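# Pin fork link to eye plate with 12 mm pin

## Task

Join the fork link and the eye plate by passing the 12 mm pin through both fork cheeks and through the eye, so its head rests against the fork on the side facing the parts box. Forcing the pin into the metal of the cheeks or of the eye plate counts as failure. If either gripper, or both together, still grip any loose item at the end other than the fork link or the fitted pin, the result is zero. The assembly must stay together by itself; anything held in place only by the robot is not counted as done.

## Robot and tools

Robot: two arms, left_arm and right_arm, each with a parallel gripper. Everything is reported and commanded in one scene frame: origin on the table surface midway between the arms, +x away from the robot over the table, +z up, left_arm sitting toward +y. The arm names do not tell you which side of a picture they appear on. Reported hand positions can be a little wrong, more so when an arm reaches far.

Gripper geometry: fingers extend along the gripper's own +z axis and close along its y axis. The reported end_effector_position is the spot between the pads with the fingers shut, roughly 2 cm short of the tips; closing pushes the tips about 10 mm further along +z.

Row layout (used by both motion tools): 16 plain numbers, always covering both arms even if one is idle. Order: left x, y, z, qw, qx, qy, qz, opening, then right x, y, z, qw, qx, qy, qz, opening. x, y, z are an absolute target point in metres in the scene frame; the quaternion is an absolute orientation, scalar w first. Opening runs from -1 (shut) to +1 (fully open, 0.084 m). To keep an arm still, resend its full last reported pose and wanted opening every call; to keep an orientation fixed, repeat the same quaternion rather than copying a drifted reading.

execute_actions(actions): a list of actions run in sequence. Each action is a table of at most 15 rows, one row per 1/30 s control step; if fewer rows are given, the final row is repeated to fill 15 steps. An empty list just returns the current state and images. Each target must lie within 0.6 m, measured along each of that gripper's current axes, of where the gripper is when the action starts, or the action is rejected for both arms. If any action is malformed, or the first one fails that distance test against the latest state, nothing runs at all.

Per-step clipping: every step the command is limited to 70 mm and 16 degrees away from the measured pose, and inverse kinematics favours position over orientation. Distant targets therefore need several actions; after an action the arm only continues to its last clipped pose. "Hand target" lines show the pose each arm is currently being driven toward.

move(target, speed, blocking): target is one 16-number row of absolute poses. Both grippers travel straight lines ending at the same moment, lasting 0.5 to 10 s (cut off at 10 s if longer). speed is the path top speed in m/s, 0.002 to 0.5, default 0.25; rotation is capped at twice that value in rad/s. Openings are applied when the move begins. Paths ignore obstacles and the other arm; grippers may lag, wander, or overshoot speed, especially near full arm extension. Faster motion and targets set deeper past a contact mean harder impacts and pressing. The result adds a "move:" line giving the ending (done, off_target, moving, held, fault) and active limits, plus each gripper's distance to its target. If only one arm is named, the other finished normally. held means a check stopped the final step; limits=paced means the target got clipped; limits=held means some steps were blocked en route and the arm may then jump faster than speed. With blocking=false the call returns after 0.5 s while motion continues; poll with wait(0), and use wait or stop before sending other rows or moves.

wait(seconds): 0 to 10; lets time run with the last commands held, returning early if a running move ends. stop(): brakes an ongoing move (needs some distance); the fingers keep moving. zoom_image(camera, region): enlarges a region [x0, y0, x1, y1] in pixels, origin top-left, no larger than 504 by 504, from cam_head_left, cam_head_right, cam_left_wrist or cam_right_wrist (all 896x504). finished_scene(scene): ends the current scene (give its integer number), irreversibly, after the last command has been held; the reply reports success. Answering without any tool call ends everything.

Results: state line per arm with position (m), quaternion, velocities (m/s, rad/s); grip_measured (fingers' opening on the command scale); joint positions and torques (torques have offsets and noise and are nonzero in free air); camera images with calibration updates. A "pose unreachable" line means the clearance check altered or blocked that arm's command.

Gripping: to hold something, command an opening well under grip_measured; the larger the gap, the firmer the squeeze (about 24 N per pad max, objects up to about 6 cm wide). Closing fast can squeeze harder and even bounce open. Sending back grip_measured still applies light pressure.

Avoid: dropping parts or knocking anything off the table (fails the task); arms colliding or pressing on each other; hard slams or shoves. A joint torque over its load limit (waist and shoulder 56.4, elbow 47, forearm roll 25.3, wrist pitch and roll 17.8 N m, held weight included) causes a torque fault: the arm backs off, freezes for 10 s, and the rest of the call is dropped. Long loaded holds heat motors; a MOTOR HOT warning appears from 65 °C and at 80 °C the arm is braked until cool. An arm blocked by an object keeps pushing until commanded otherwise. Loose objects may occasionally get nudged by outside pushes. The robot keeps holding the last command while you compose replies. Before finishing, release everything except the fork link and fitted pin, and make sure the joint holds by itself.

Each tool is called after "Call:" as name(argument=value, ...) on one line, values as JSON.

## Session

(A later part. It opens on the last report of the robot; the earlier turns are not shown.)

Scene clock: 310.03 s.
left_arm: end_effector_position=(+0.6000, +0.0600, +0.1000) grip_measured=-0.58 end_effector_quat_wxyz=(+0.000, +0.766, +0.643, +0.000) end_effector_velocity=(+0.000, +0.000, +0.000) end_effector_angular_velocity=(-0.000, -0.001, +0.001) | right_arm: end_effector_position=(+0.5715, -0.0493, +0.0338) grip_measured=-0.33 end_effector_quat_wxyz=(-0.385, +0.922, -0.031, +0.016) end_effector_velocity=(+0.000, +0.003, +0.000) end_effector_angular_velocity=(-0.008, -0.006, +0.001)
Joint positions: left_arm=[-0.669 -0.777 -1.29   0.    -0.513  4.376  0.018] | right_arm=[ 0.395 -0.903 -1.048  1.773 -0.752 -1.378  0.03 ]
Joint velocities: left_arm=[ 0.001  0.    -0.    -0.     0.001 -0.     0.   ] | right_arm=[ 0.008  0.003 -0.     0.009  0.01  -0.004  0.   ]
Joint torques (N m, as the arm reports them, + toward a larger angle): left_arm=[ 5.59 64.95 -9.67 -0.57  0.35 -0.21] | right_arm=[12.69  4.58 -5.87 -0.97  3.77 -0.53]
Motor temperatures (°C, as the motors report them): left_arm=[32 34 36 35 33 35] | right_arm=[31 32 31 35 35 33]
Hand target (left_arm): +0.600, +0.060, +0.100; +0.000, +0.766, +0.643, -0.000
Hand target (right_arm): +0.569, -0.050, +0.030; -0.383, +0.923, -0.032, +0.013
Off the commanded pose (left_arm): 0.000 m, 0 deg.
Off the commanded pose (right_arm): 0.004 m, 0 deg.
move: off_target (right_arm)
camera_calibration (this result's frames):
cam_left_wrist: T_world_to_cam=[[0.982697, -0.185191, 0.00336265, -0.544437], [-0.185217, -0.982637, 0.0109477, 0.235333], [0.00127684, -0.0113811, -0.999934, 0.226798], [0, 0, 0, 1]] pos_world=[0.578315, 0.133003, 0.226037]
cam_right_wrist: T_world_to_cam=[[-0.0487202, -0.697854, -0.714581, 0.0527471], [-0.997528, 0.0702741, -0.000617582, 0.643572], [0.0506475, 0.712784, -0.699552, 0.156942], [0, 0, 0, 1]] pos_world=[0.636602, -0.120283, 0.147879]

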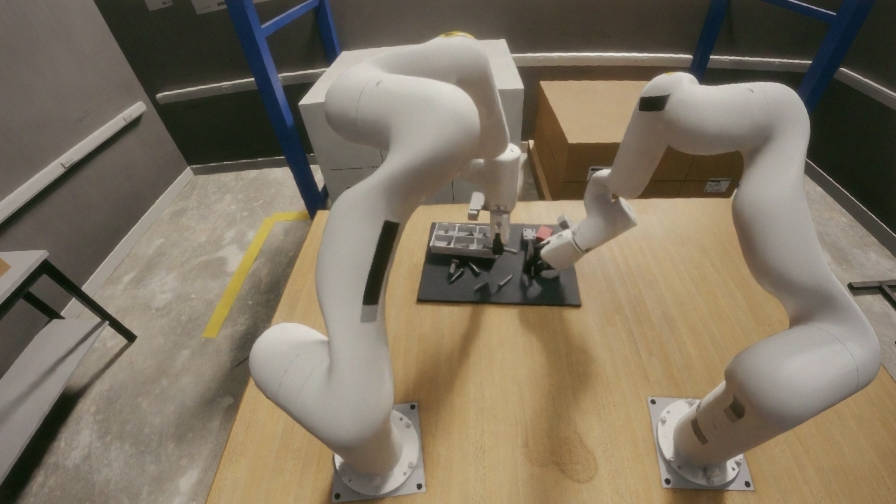

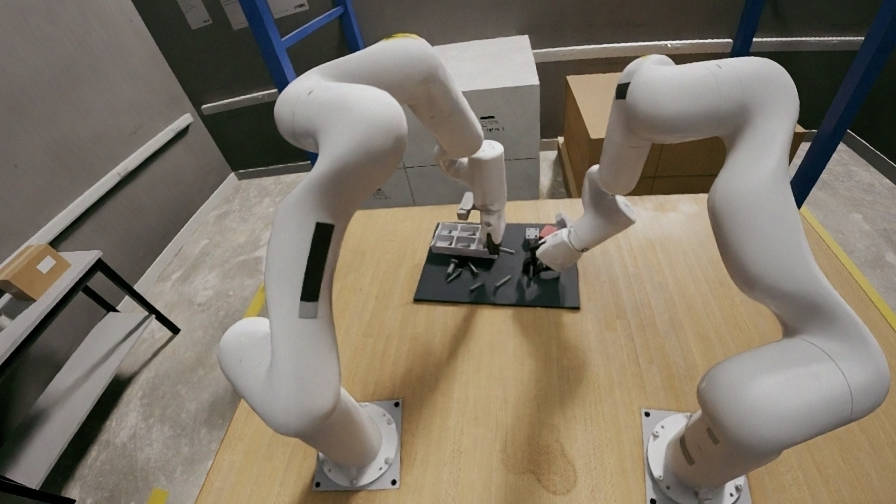

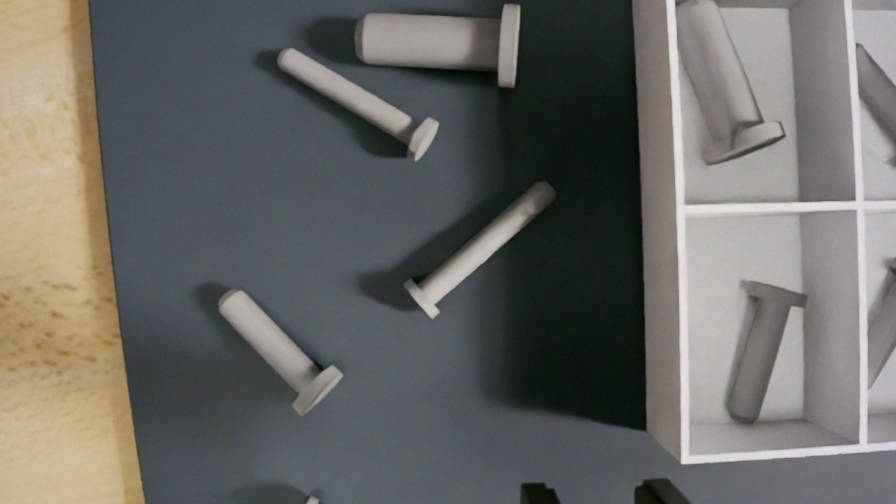

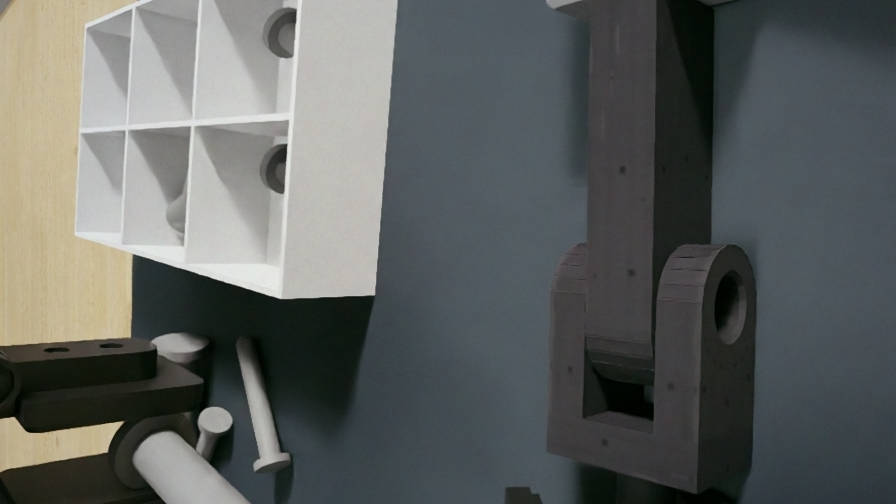

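Call:
move(target=[0.60,0.06,0.10,0,0.766,0.643,0,-1,0.5695,-0.0496,0.036,-0.383,0.923,-0.032,0.0134,-0.3], speed=0.02)

Call:
move(target=[0.60,0.06,0.10,0,0.766,0.643,0,-1,0.5695,-0.0496,0.036,-0.383,0.923,-0.032,0.0134,-1])

Call:
move(target=[0.60,0.06,0.10,0,0.766,0.643,0,-1,0.5645,-0.0492,0.036,-0.383,0.923,-0.032,0.0134,-1], speed=0.005)

Scene clock: 312.27 s.
left_arm: end_effector_position=(+0.6000, +0.0600, +0.1000) grip_measured=-0.58 end_effector_quat_wxyz=(+0.000, +0.766, +0.643, -0.000) end_effector_velocity=(-0.000, +0.000, +0.000) end_effector_angular_velocity=(-0.000, +0.001, +0.001) | right_arm: end_effector_position=(+0.5696, -0.0493, +0.0358) grip_measured=-0.32 end_effector_quat_wxyz=(-0.383, +0.923, -0.032, +0.014) end_effector_velocity=(-0.005, -0.000, +0.000) end_effector_angular_velocity=(+0.004, +0.010, +0.002)
Joint positions: left_arm=[-0.669 -0.777 -1.29   0.    -0.513  4.376  0.018] | right_arm=[ 0.397 -0.896 -1.044  1.766 -0.747 -1.366  0.03 ]
Joint velocities: left_arm=[ 0.     0.    -0.    -0.001 -0.001  0.    -0.   ] | right_arm=[ 0.     0.002  0.008 -0.006 -0.006  0.006 -0.   ]
Joint torques (N m, as the arm reports them, + toward a larger angle): left_arm=[ 6.39 65.84 -9.62 -0.31  0.26 -0.21] | right_arm=[ 1.95 22.22 -0.8  -3.54  0.88 -0.03]
Motor temperatures (°C, as the motors report them): left_arm=[32 34 36 35 33 35] | right_arm=[31 32 31 35 35 33]
Hand target (left_arm): +0.600, +0.060, +0.100; +0.000, +0.766, +0.643, -0.000
Hand target (right_arm): +0.570, -0.050, +0.036; -0.383, +0.923, -0.032, +0.013
Off the commanded pose (left_arm): 0.000 m, 0 deg.
Off the commanded pose (right_arm): 0.000 m, 0 deg.
move: done
camera_calibration (this result's frames):
cam_left_wrist: T_world_to_cam=[[0.982697, -0.185191, 0.00336258, -0.544437], [-0.185217, -0.982637, 0.0109477, 0.235333], [0.00127677, -0.0113811, -0.999934, 0.226798], [0, 0, 0, 1]] pos_world=[0.578315, 0.133003, 0.226037]
cam_right_wrist: T_world_to_cam=[[-0.0517485, -0.701357, -0.710929, 0.0554684], [-0.997556, 0.0697687, 0.00378278, 0.641508], [0.0469475, 0.709387, -0.703254, 0.160457], [0, 0, 0, 1]] pos_world=[0.635278, -0.119681, 0.14985]

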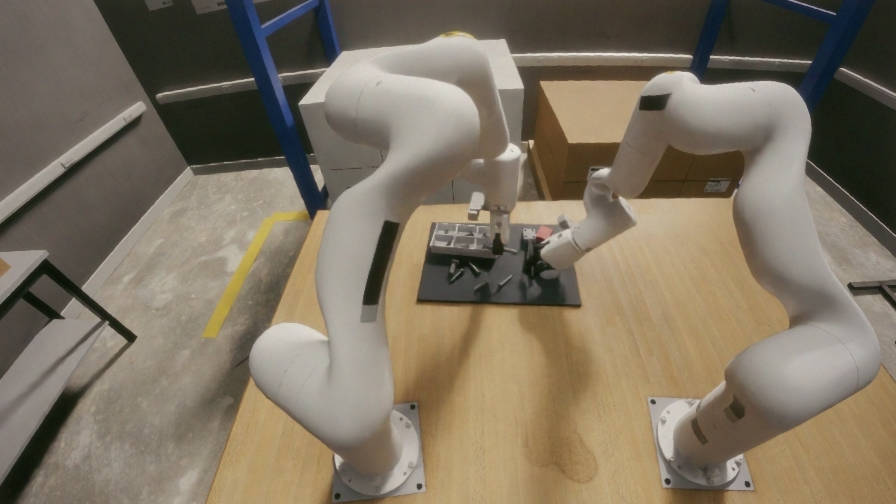

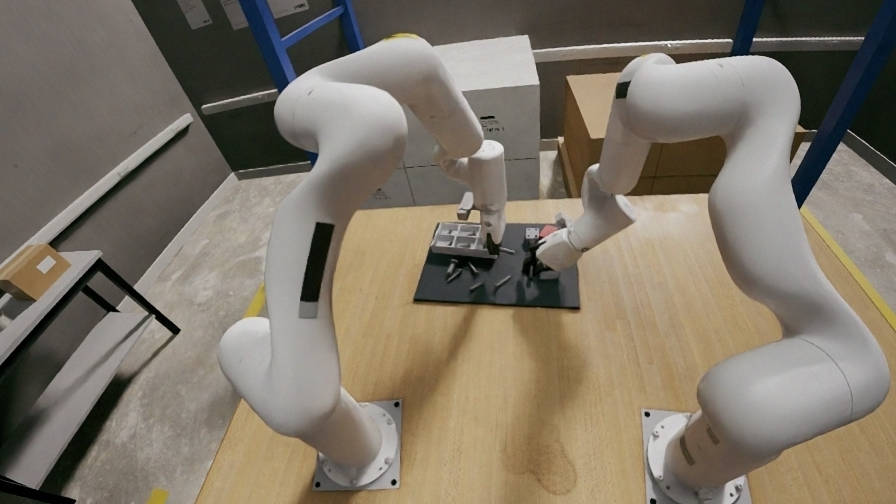

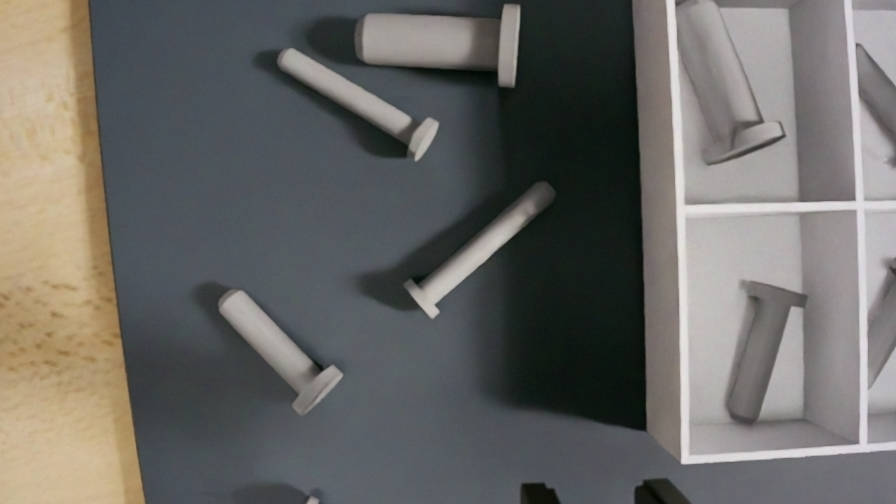

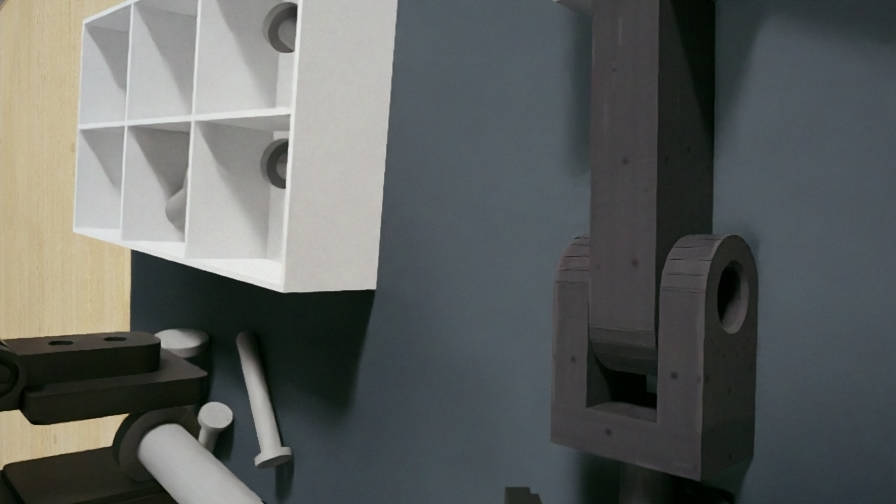

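Scene clock: 312.97 s.
left_arm: end_effector_position=(+0.6000, +0.0600, +0.1000) grip_measured=-0.58 end_effector_quat_wxyz=(+0.000, +0.766, +0.643, -0.000) end_effector_velocity=(-0.000, -0.000, -0.000) end_effector_angular_velocity=(-0.000, -0.000, -0.001) | right_arm: end_effector_position=(+0.5673, -0.0508, +0.0341) grip_measured=-0.72 end_effector_quat_wxyz=(-0.381, +0.924, -0.033, +0.012) end_effector_velocity=(+0.001, +0.001, +0.001) end_effector_angular_velocity=(-0.000, -0.003, -0.001)
Joint positions: left_arm=[-0.669 -0.777 -1.29   0.    -0.513  4.376  0.018] | right_arm=[ 0.396 -0.896 -1.039  1.765 -0.744 -1.366  0.012]
Joint velocities: left_arm=[-0.001 -0.    -0.    -0.     0.     0.    -0.   ] | right_arm=[ 0.002  0.002 -0.001  0.002  0.001  0.    -0.   ]
Joint torques (N m, as the arm reports them, + toward a larger angle): left_arm=[ 6.44 64.72 -9.71 -0.62  0.41 -0.13] | right_arm=[  3.49  55.34 -21.77   0.73  -4.78  -0.92]
Motor temperatures (°C, as the motors report them): left_arm=[32 34 36 35 33 35] | right_arm=[31 32 31 35 35 33]
Hand target (left_arm): +0.600, +0.060, +0.100; +0.000, +0.766, +0.643, -0.000
Hand target (right_arm): +0.569, -0.050, +0.036; -0.383, +0.923, -0.032, +0.013
Off the commanded pose (left_arm): 0.000 m, 0 deg.
Off the commanded pose (right_arm): 0.003 m, 0 deg.
move: done
camera_calibration (this result's frames):
cam_left_wrist: T_world_to_cam=[[0.982697, -0.185191, 0.0033626, -0.544437], [-0.185217, -0.982637, 0.0109477, 0.235333], [0.00127679, -0.0113811, -0.999934, 0.226798], [0, 0, 0, 1]] pos_world=[0.578315, 0.133003, 0.226037]
cam_right_wrist: T_world_to_cam=[[-0.0551751, -0.704641, -0.707416, 0.0547238], [-0.997492, 0.0703505, 0.00772514, 0.639238], [0.0443236, 0.706068, -0.706756, 0.161928], [0, 0, 0, 1]] pos_world=[0.633477, -0.120742, 0.148218]

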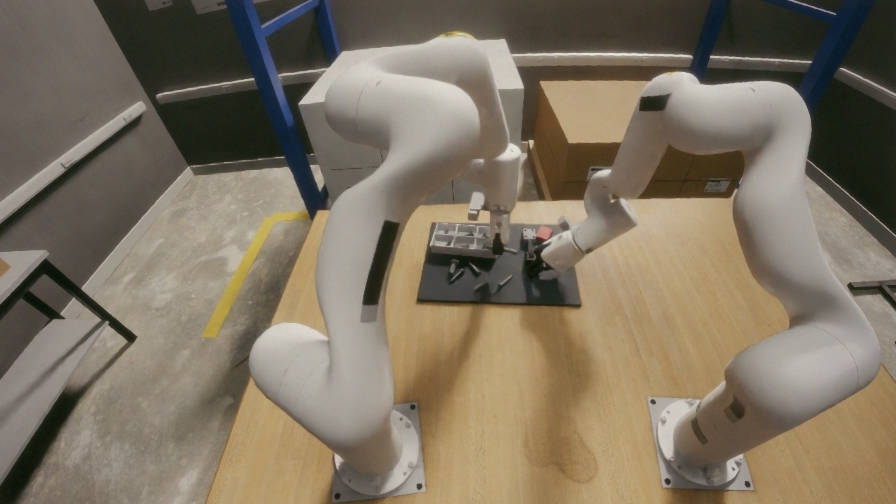

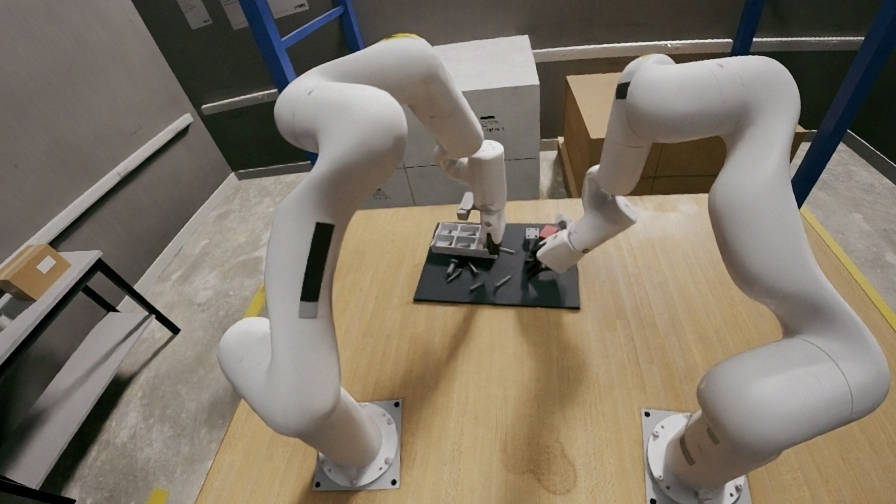

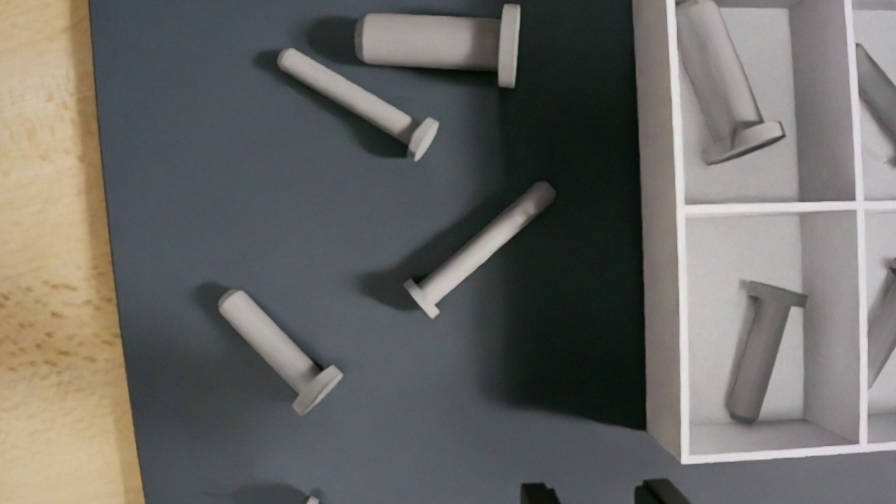

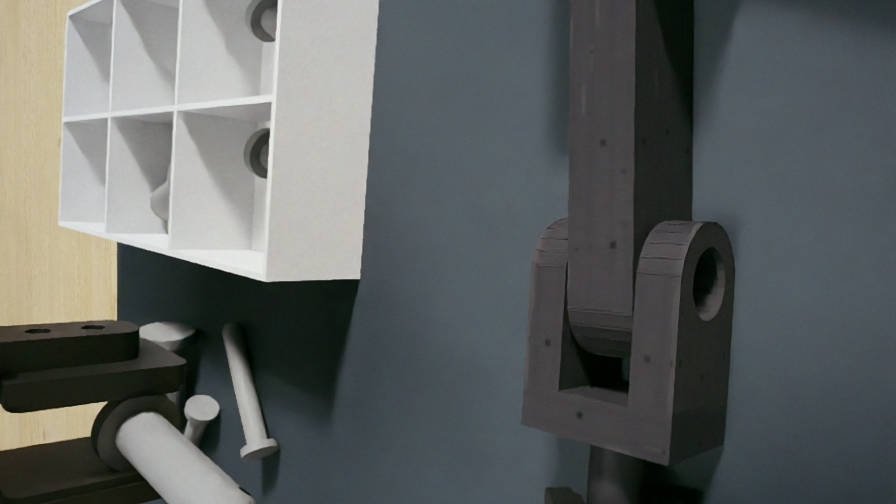

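Scene clock: 313.93 s.
left_arm: end_effector_position=(+0.6000, +0.0600, +0.1000) grip_measured=-0.58 end_effector_quat_wxyz=(+0.000, +0.766, +0.643, +0.000) end_effector_velocity=(+0.000, -0.000, +0.001) end_effector_angular_velocity=(-0.001, -0.001, +0.001) | right_arm: end_effector_position=(+0.5659, -0.0505, +0.0352) grip_measured=-0.71 end_effector_quat_wxyz=(-0.380, +0.924, -0.032, +0.015) end_effector_velocity=(-0.001, -0.000, +0.000) end_effector_angular_velocity=(-0.003, -0.002, -0.001)
Joint positions: left_arm=[-0.669 -0.777 -1.29   0.    -0.513  4.376  0.018] | right_arm=[ 0.399 -0.889 -1.031  1.777 -0.741 -1.377  0.013]
Joint velocities: left_arm=[ 0.     0.001 -0.    -0.     0.    -0.    -0.   ] | right_arm=[ 0.001  0.003  0.004  0.004  0.003 -0.004  0.   ]
Joint torques (N m, as the arm reports them, + toward a larger angle): left_arm=[ 6.34 65.7  -9.88 -0.43  0.31 -0.23] | right_arm=[ 11.38  47.1  -10.53  -3.59  -5.38  -1.03]
Motor temperatures (°C, as the motors report them): left_arm=[32 34 36 35 33 35] | right_arm=[31 32 31 35 35 33]
Hand target (left_arm): +0.600, +0.060, +0.100; -0.000, +0.766, +0.643, +0.000
Hand target (right_arm): +0.565, -0.049, +0.036; -0.383, +0.923, -0.032, +0.013
Off the commanded pose (left_arm): 0.000 m, 0 deg.
Off the commanded pose (right_arm): 0.002 m, 0 deg.
move: done
camera_calibration (this result's frames):
cam_left_wrist: T_world_to_cam=[[0.982697, -0.185191, 0.00336272, -0.544437], [-0.185218, -0.982637, 0.0109477, 0.235333], [0.00127691, -0.0113811, -0.999934, 0.226798], [0, 0, 0, 1]] pos_world=[0.578315, 0.133003, 0.226037]
cam_right_wrist: T_world_to_cam=[[-0.0521836, -0.706291, -0.705996, 0.0538349], [-0.997399, 0.0720631, 0.00162941, 0.638061], [0.0497254, 0.704244, -0.708214, 0.159487], [0, 0, 0, 1]] pos_world=[0.63128, -0.120275, 0.149919]

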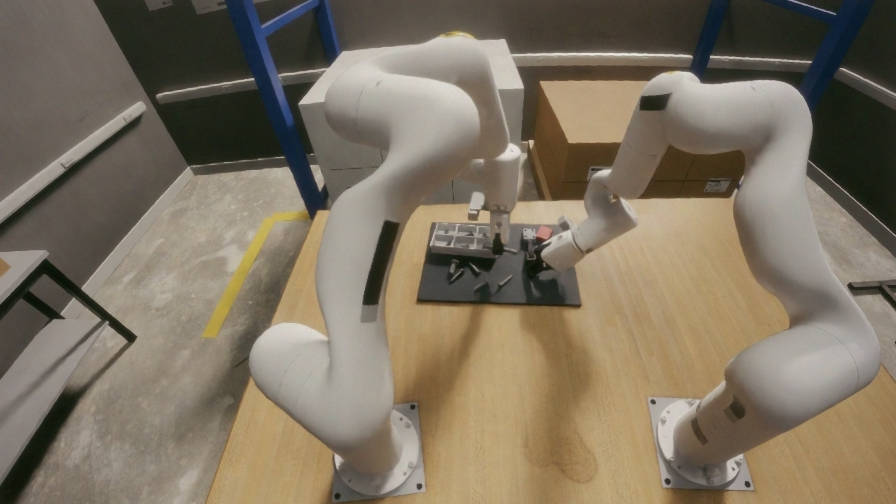

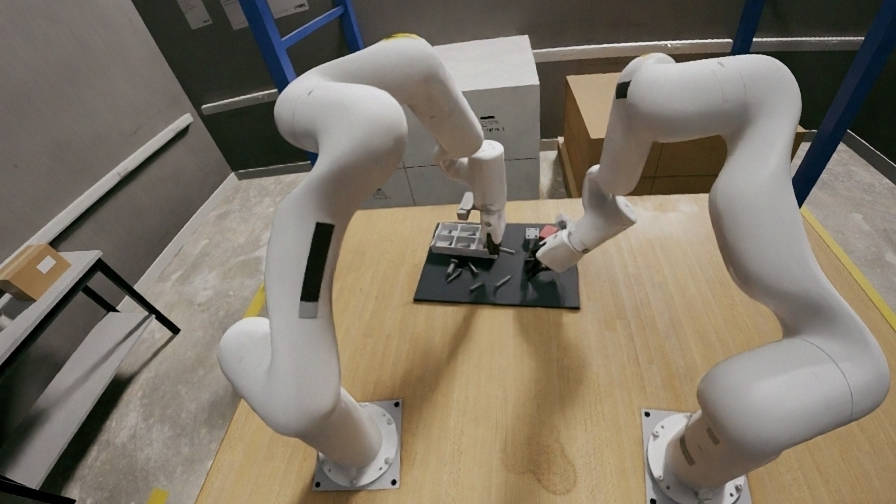

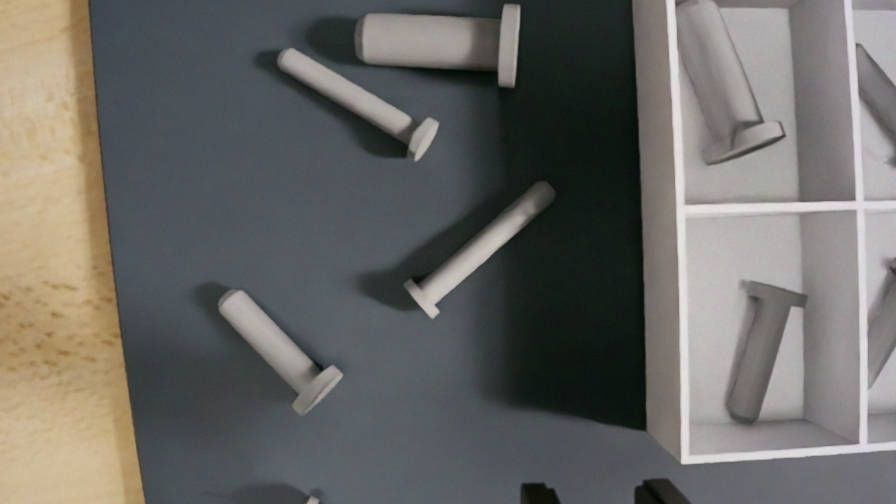

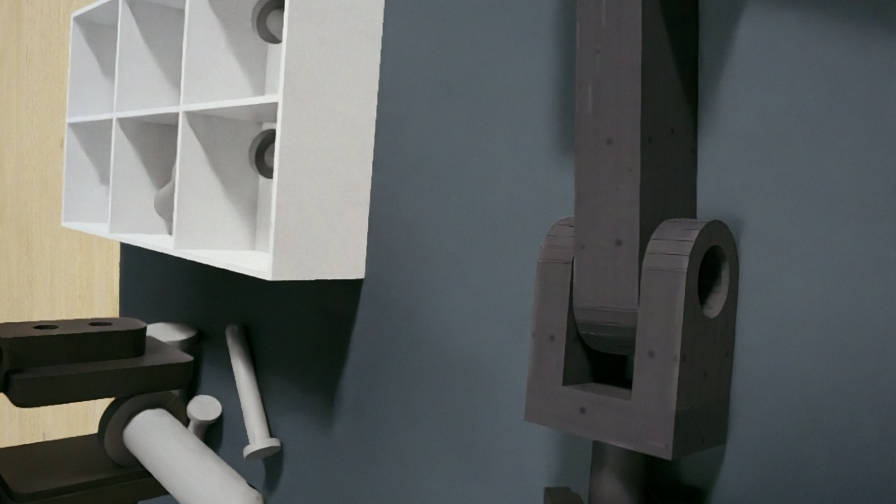

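Call:
move(target=[0.60,0.06,0.10,0,0.766,0.643,0,-1,0.560,-0.0497,0.0365,-0.383,0.923,-0.032,0.0134,-1], speed=0.005)

Scene clock: 316.40 s.
left_arm: end_effector_position=(+0.6000, +0.0600, +0.1000) grip_measured=-0.58 end_effector_quat_wxyz=(-0.000, +0.766, +0.643, -0.000) end_effector_velocity=(-0.000, +0.000, -0.001) end_effector_angular_velocity=(+0.001, -0.000, -0.001) | right_arm: end_effector_position=(+0.5600, -0.0498, +0.0364) grip_measured=-0.71 end_effector_quat_wxyz=(-0.383, +0.923, -0.032, +0.013) end_effector_velocity=(-0.000, -0.000, +0.001) end_effector_angular_velocity=(+0.001, -0.001, -0.001)
Joint positions: left_arm=[-0.669 -0.777 -1.29   0.    -0.513  4.376  0.018] | right_arm=[ 0.401 -0.883 -1.015  1.786 -0.749 -1.388  0.013]
Joint velocities: left_arm=[-0.    -0.001 -0.     0.001  0.001  0.     0.   ] | right_arm=[-0.     0.002  0.002  0.002 -0.001 -0.002  0.   ]
Joint torques (N m, as the arm reports them, + toward a larger angle): left_arm=[ 6.22 65.74 -9.9  -0.71  0.3  -0.25] | right_arm=[ 9.67 38.74 -7.24 -3.84 -3.9  -1.37]
Motor temperatures (°C, as the motors report them): left_arm=[32 34 36 35 33 35] | right_arm=[31 32 31 35 35 33]
Hand target (left_arm): +0.600, +0.060, +0.100; -0.000, +0.766, +0.643, +0.000
Hand target (right_arm): +0.560, -0.050, +0.037; -0.383, +0.923, -0.032, +0.013
Off the commanded pose (left_arm): 0.000 m, 0 deg.
Off the commanded pose (right_arm): 0.000 m, 0 deg.
move: done
camera_calibration (this result's frames):
cam_left_wrist: T_world_to_cam=[[0.982697, -0.185192, 0.00336235, -0.544437], [-0.185218, -0.982637, 0.0109476, 0.235333], [0.00127657, -0.0113809, -0.999934, 0.226798], [0, 0, 0, 1]] pos_world=[0.578315, 0.133003, 0.226037]
cam_right_wrist: T_world_to_cam=[[-0.0523379, -0.70173, -0.710518, 0.0553351], [-0.997532, 0.0700778, 0.00426879, 0.631977], [0.046796, 0.708988, -0.703666, 0.161782], [0, 0, 0, 1]] pos_world=[0.625743, -0.120159, 0.15046]

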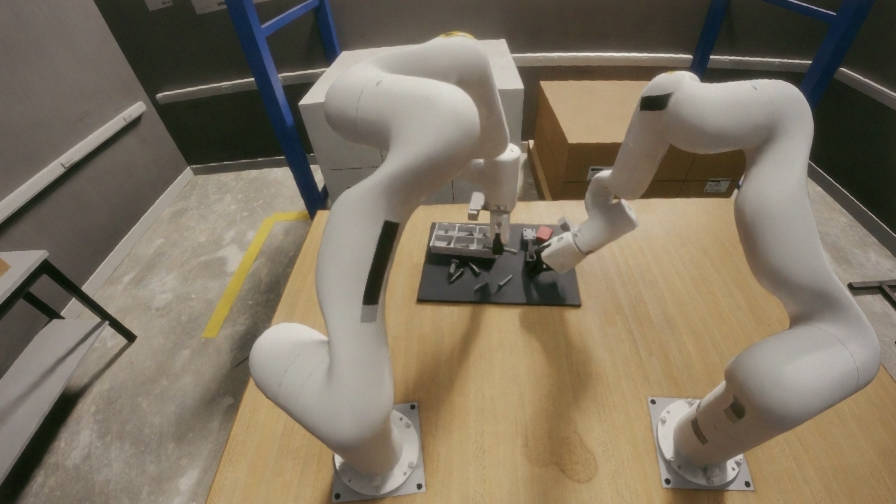

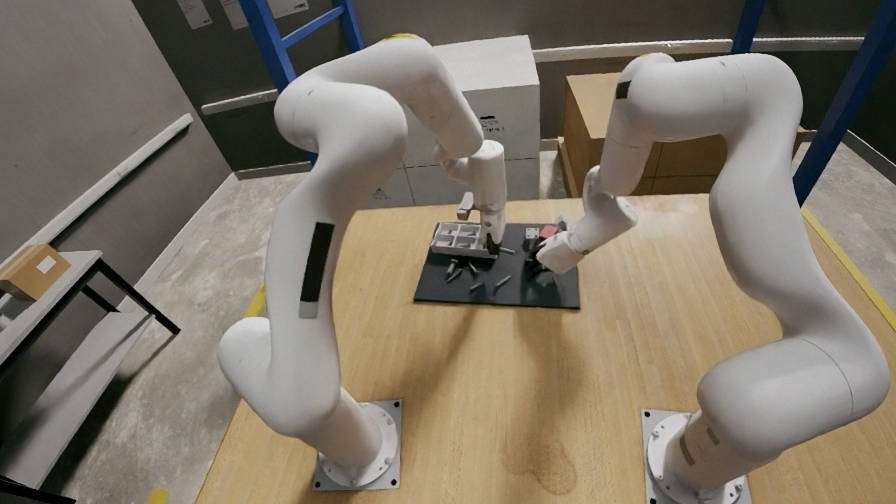

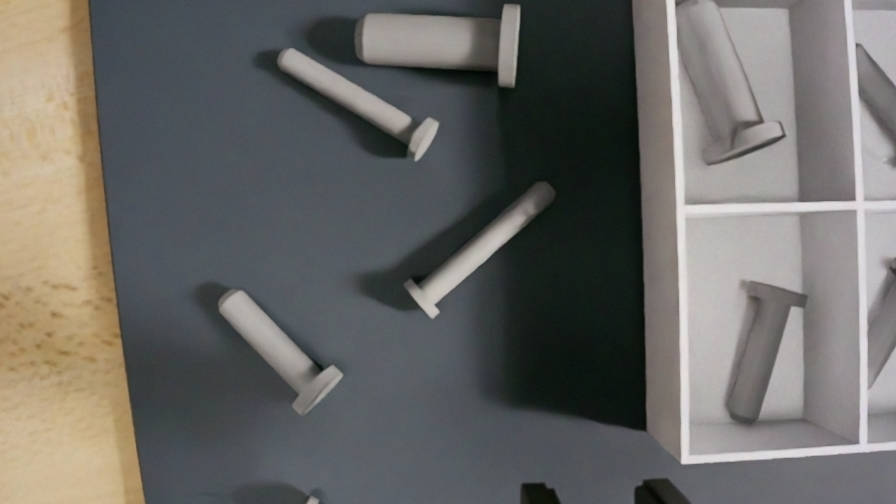

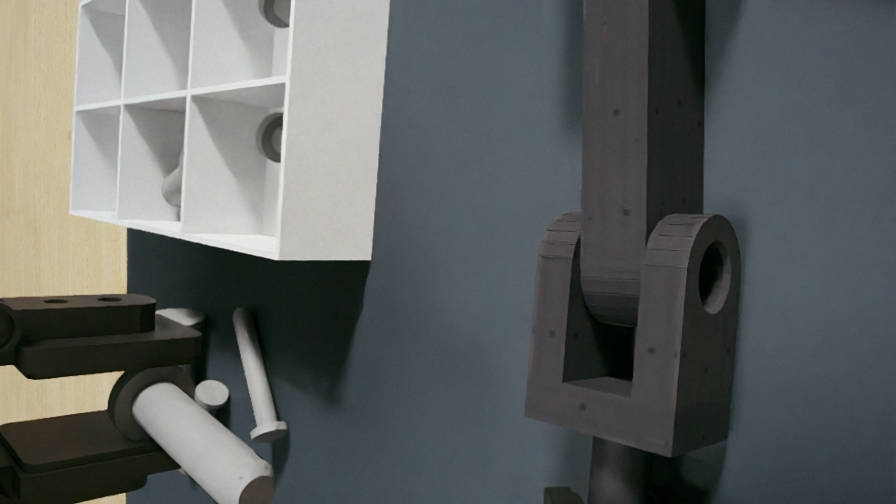

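Call:
move(target=[0.632,0.045,0.07,0,0.663,0.749,0,-1,0.560,-0.0497,0.0365,-0.383,0.923,-0.032,0.0134,-1], speed=0.06)

Call:
move(target=[0.632,0.030,0.043,0,0.663,0.749,0,-1,0.560,-0.0497,0.0365,-0.383,0.923,-0.032,0.0134,-1], speed=0.03)

Scene clock: 321.07 s.
left_arm: end_effector_position=(+0.6320, +0.0451, +0.0702) grip_measured=-0.58 end_effector_quat_wxyz=(+0.000, +0.663, +0.748, -0.000) end_effector_velocity=(+0.002, -0.000, -0.000) end_effector_angular_velocity=(+0.000, -0.001, +0.012) | right_arm: end_effector_position=(+0.5600, -0.0498, +0.0364) grip_measured=-0.71 end_effector_quat_wxyz=(-0.383, +0.923, -0.032, +0.013) end_effector_velocity=(+0.001, -0.000, +0.000) end_effector_angular_velocity=(+0.000, -0.001, -0.000)
Joint positions: left_arm=[-0.665 -0.896 -1.423 -0.    -0.526  4.086  0.018] | right_arm=[ 0.401 -0.883 -1.015  1.786 -0.749 -1.388  0.013]
Joint velocities: left_arm=[ 0.001 -0.003 -0.005  0.001 -0.002 -0.012 -0.   ] | right_arm=[-0.001 -0.001 -0.002 -0.001 -0.     0.001 -0.   ]
Joint torques (N m, as the arm reports them, + toward a larger angle): left_arm=[ 5.94 70.55 -9.88 -0.58  0.35 -0.26] | right_arm=[ 9.73 40.41 -6.52 -4.41 -4.05 -1.17]
Motor temperatures (°C, as the motors report them): left_arm=[32 34 36 35 33 35] | right_arm=[31 32 31 35 35 33]
Hand target (left_arm): +0.632, +0.045, +0.070; +0.000, +0.663, +0.749, -0.000
Hand target (right_arm): +0.560, -0.050, +0.036; -0.383, +0.923, -0.032, +0.013
Off the commanded pose (left_arm): 0.000 m, 0 deg.
Off the commanded pose (right_arm): 0.000 m, 0 deg.
move: done
camera_calibration (this result's frames):
cam_left_wrist: T_world_to_cam=[[0.9941, 0.108414, 0.00334193, -0.599006], [0.108371, -0.994049, 0.0110909, 0.0418792], [0.00452445, -0.0106633, -0.999933, 0.19469], [0, 0, 0, 1]] pos_world=[0.590053, 0.108647, 0.196214]
cam_right_wrist: T_world_to_cam=[[-0.052328, -0.70164, -0.710607, 0.0553485], [-0.997525, 0.070195, 0.00414695, 0.631989], [0.0469715, 0.709065, -0.703577, 0.161709], [0, 0, 0, 1]] pos_world=[0.625725, -0.12019, 0.150485]

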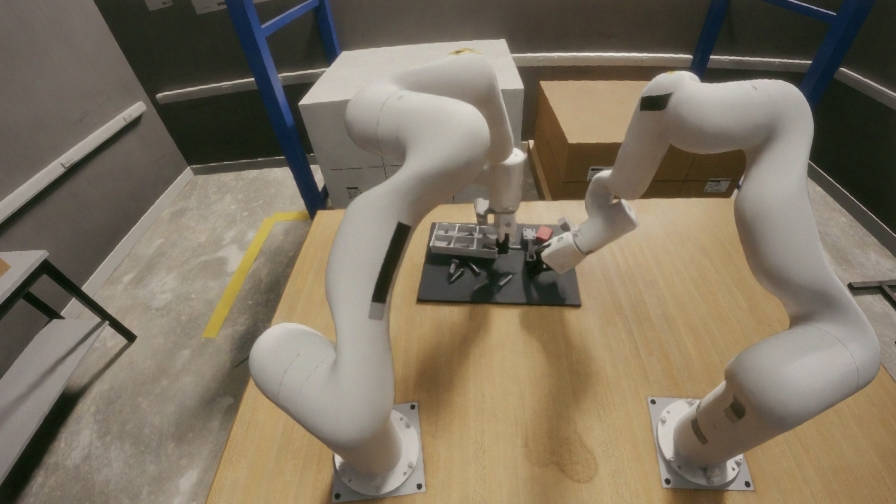

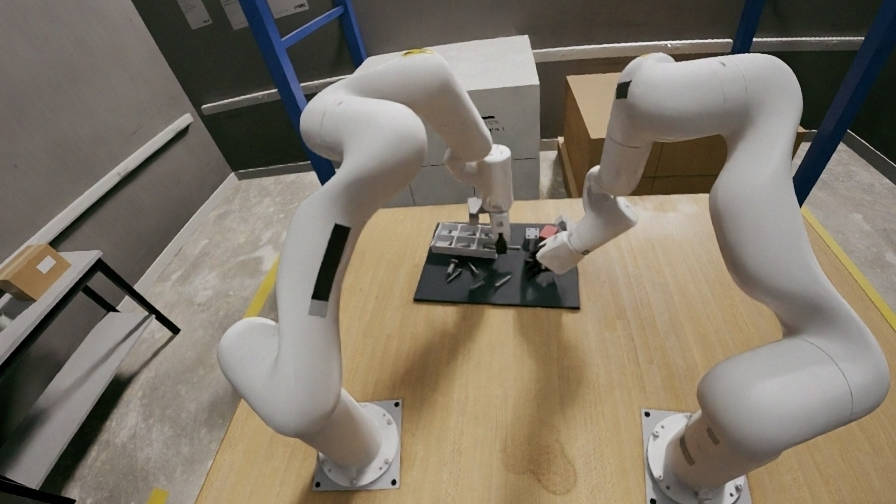

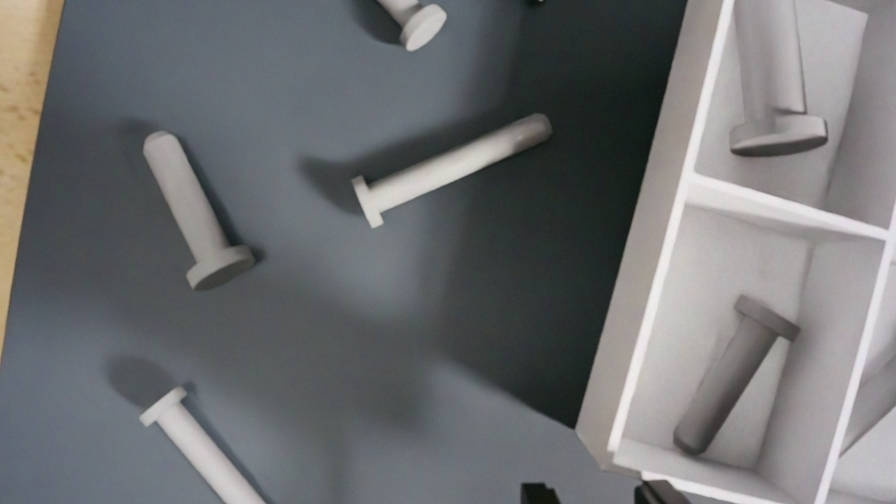

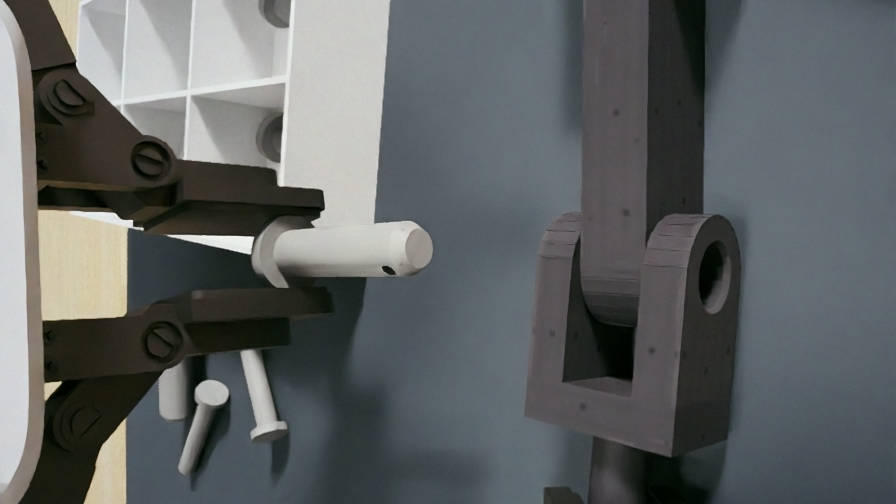

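Scene clock: 322.43 s.
left_arm: end_effector_position=(+0.6321, +0.0301, +0.0432) grip_measured=-0.58 end_effector_quat_wxyz=(+0.000, +0.663, +0.749, +0.000) end_effector_velocity=(+0.000, -0.001, -0.001) end_effector_angular_velocity=(-0.000, -0.001, +0.000) | right_arm: end_effector_position=(+0.5600, -0.0498, +0.0364) grip_measured=-0.71 end_effector_quat_wxyz=(-0.383, +0.923, -0.032, +0.013) end_effector_velocity=(-0.000, +0.000, -0.000) end_effector_angular_velocity=(-0.000, +0.001, -0.000)
Joint positions: left_arm=[-0.685 -0.957 -1.461  0.    -0.503  4.064  0.018] | right_arm=[ 0.401 -0.883 -1.015  1.786 -0.749 -1.388  0.013]
Joint velocities: left_arm=[-0.001 -0.004 -0.003  0.     0.002 -0.001 -0.   ] | right_arm=[ 0. -0. -0.  0.  0.  0. -0.]
Joint torques (N m, as the arm reports them, + toward a larger angle): left_arm=[ 6.23 71.94 -9.84 -0.31  0.24 -0.2 ] | right_arm=[ 8.65 39.49 -8.47 -3.49 -4.09 -0.88]
Motor temperatures (°C, as the motors report them): left_arm=[32 34 36 35 33 35] | right_arm=[31 32 31 35 35 33]
Hand target (left_arm): +0.632, +0.030, +0.043; -0.000, +0.663, +0.749, +0.000
Hand target (right_arm): +0.560, -0.050, +0.036; -0.383, +0.923, -0.032, +0.013
Off the commanded pose (left_arm): 0.000 m, 0 deg.
Off the commanded pose (right_arm): 0.000 m, 0 deg.
move: done
camera_calibration (this result's frames):
cam_left_wrist: T_world_to_cam=[[0.993996, 0.109363, 0.00343494, -0.597353], [0.109319, -0.993946, 0.0109582, 0.0266471], [0.00461256, -0.0105169, -0.999934, 0.167499], [0, 0, 0, 1]] pos_world=[0.590081, 0.0935754, 0.169248]
cam_right_wrist: T_world_to_cam=[[-0.0523316, -0.701638, -0.710609, 0.0553503], [-0.997524, 0.0701981, 0.00414913, 0.631989], [0.0469722, 0.709067, -0.703575, 0.161709], [0, 0, 0, 1]] pos_world=[0.625725, -0.120191, 0.150484]

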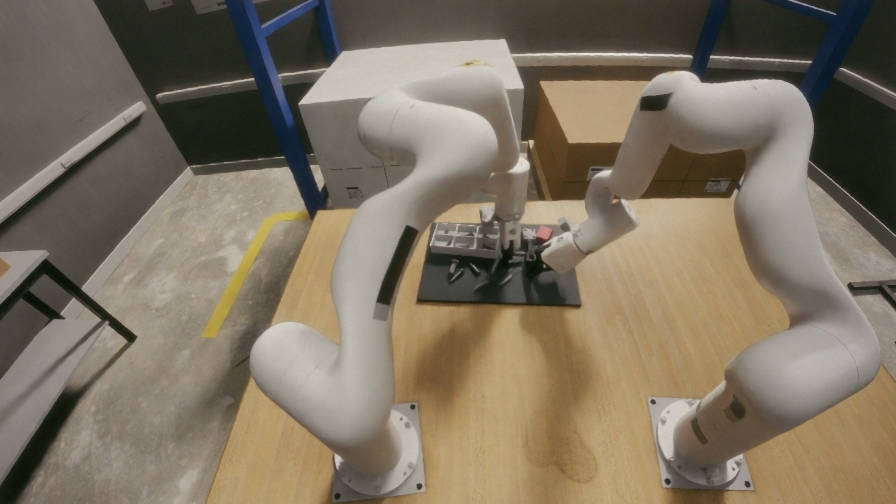

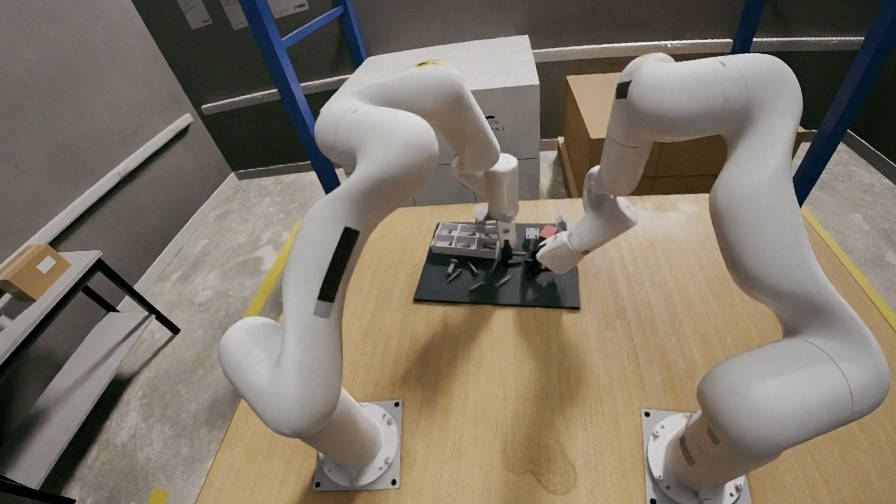

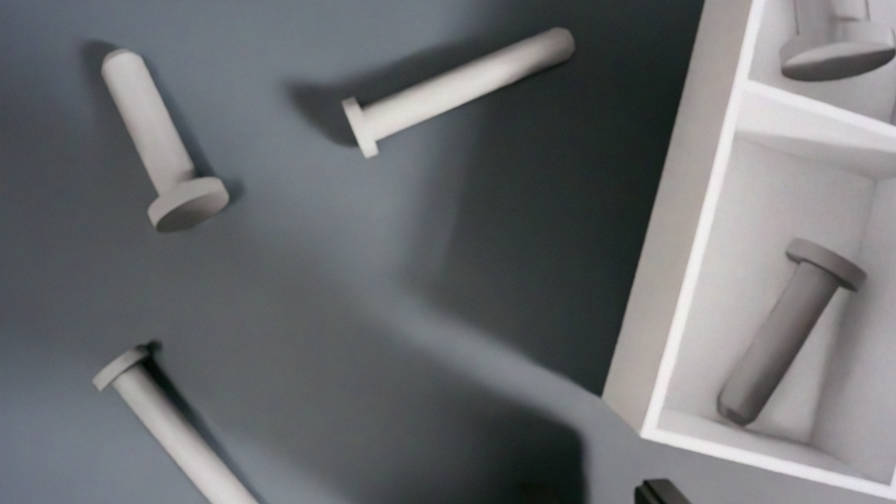

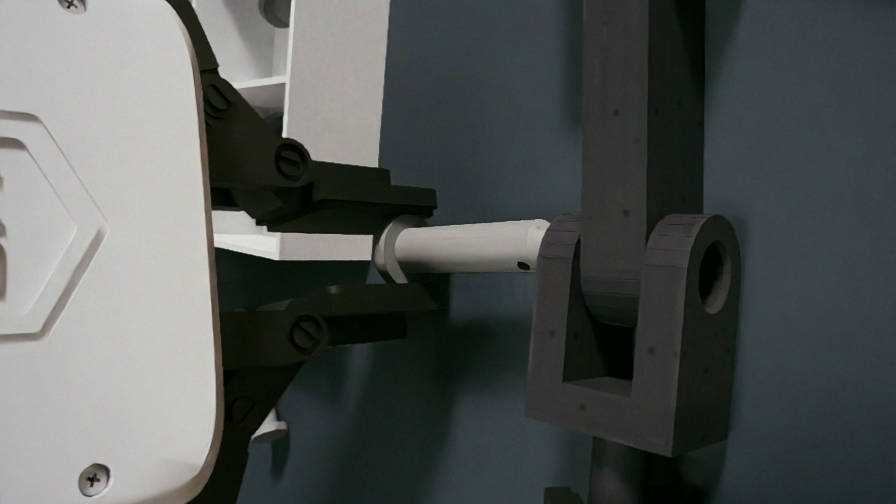

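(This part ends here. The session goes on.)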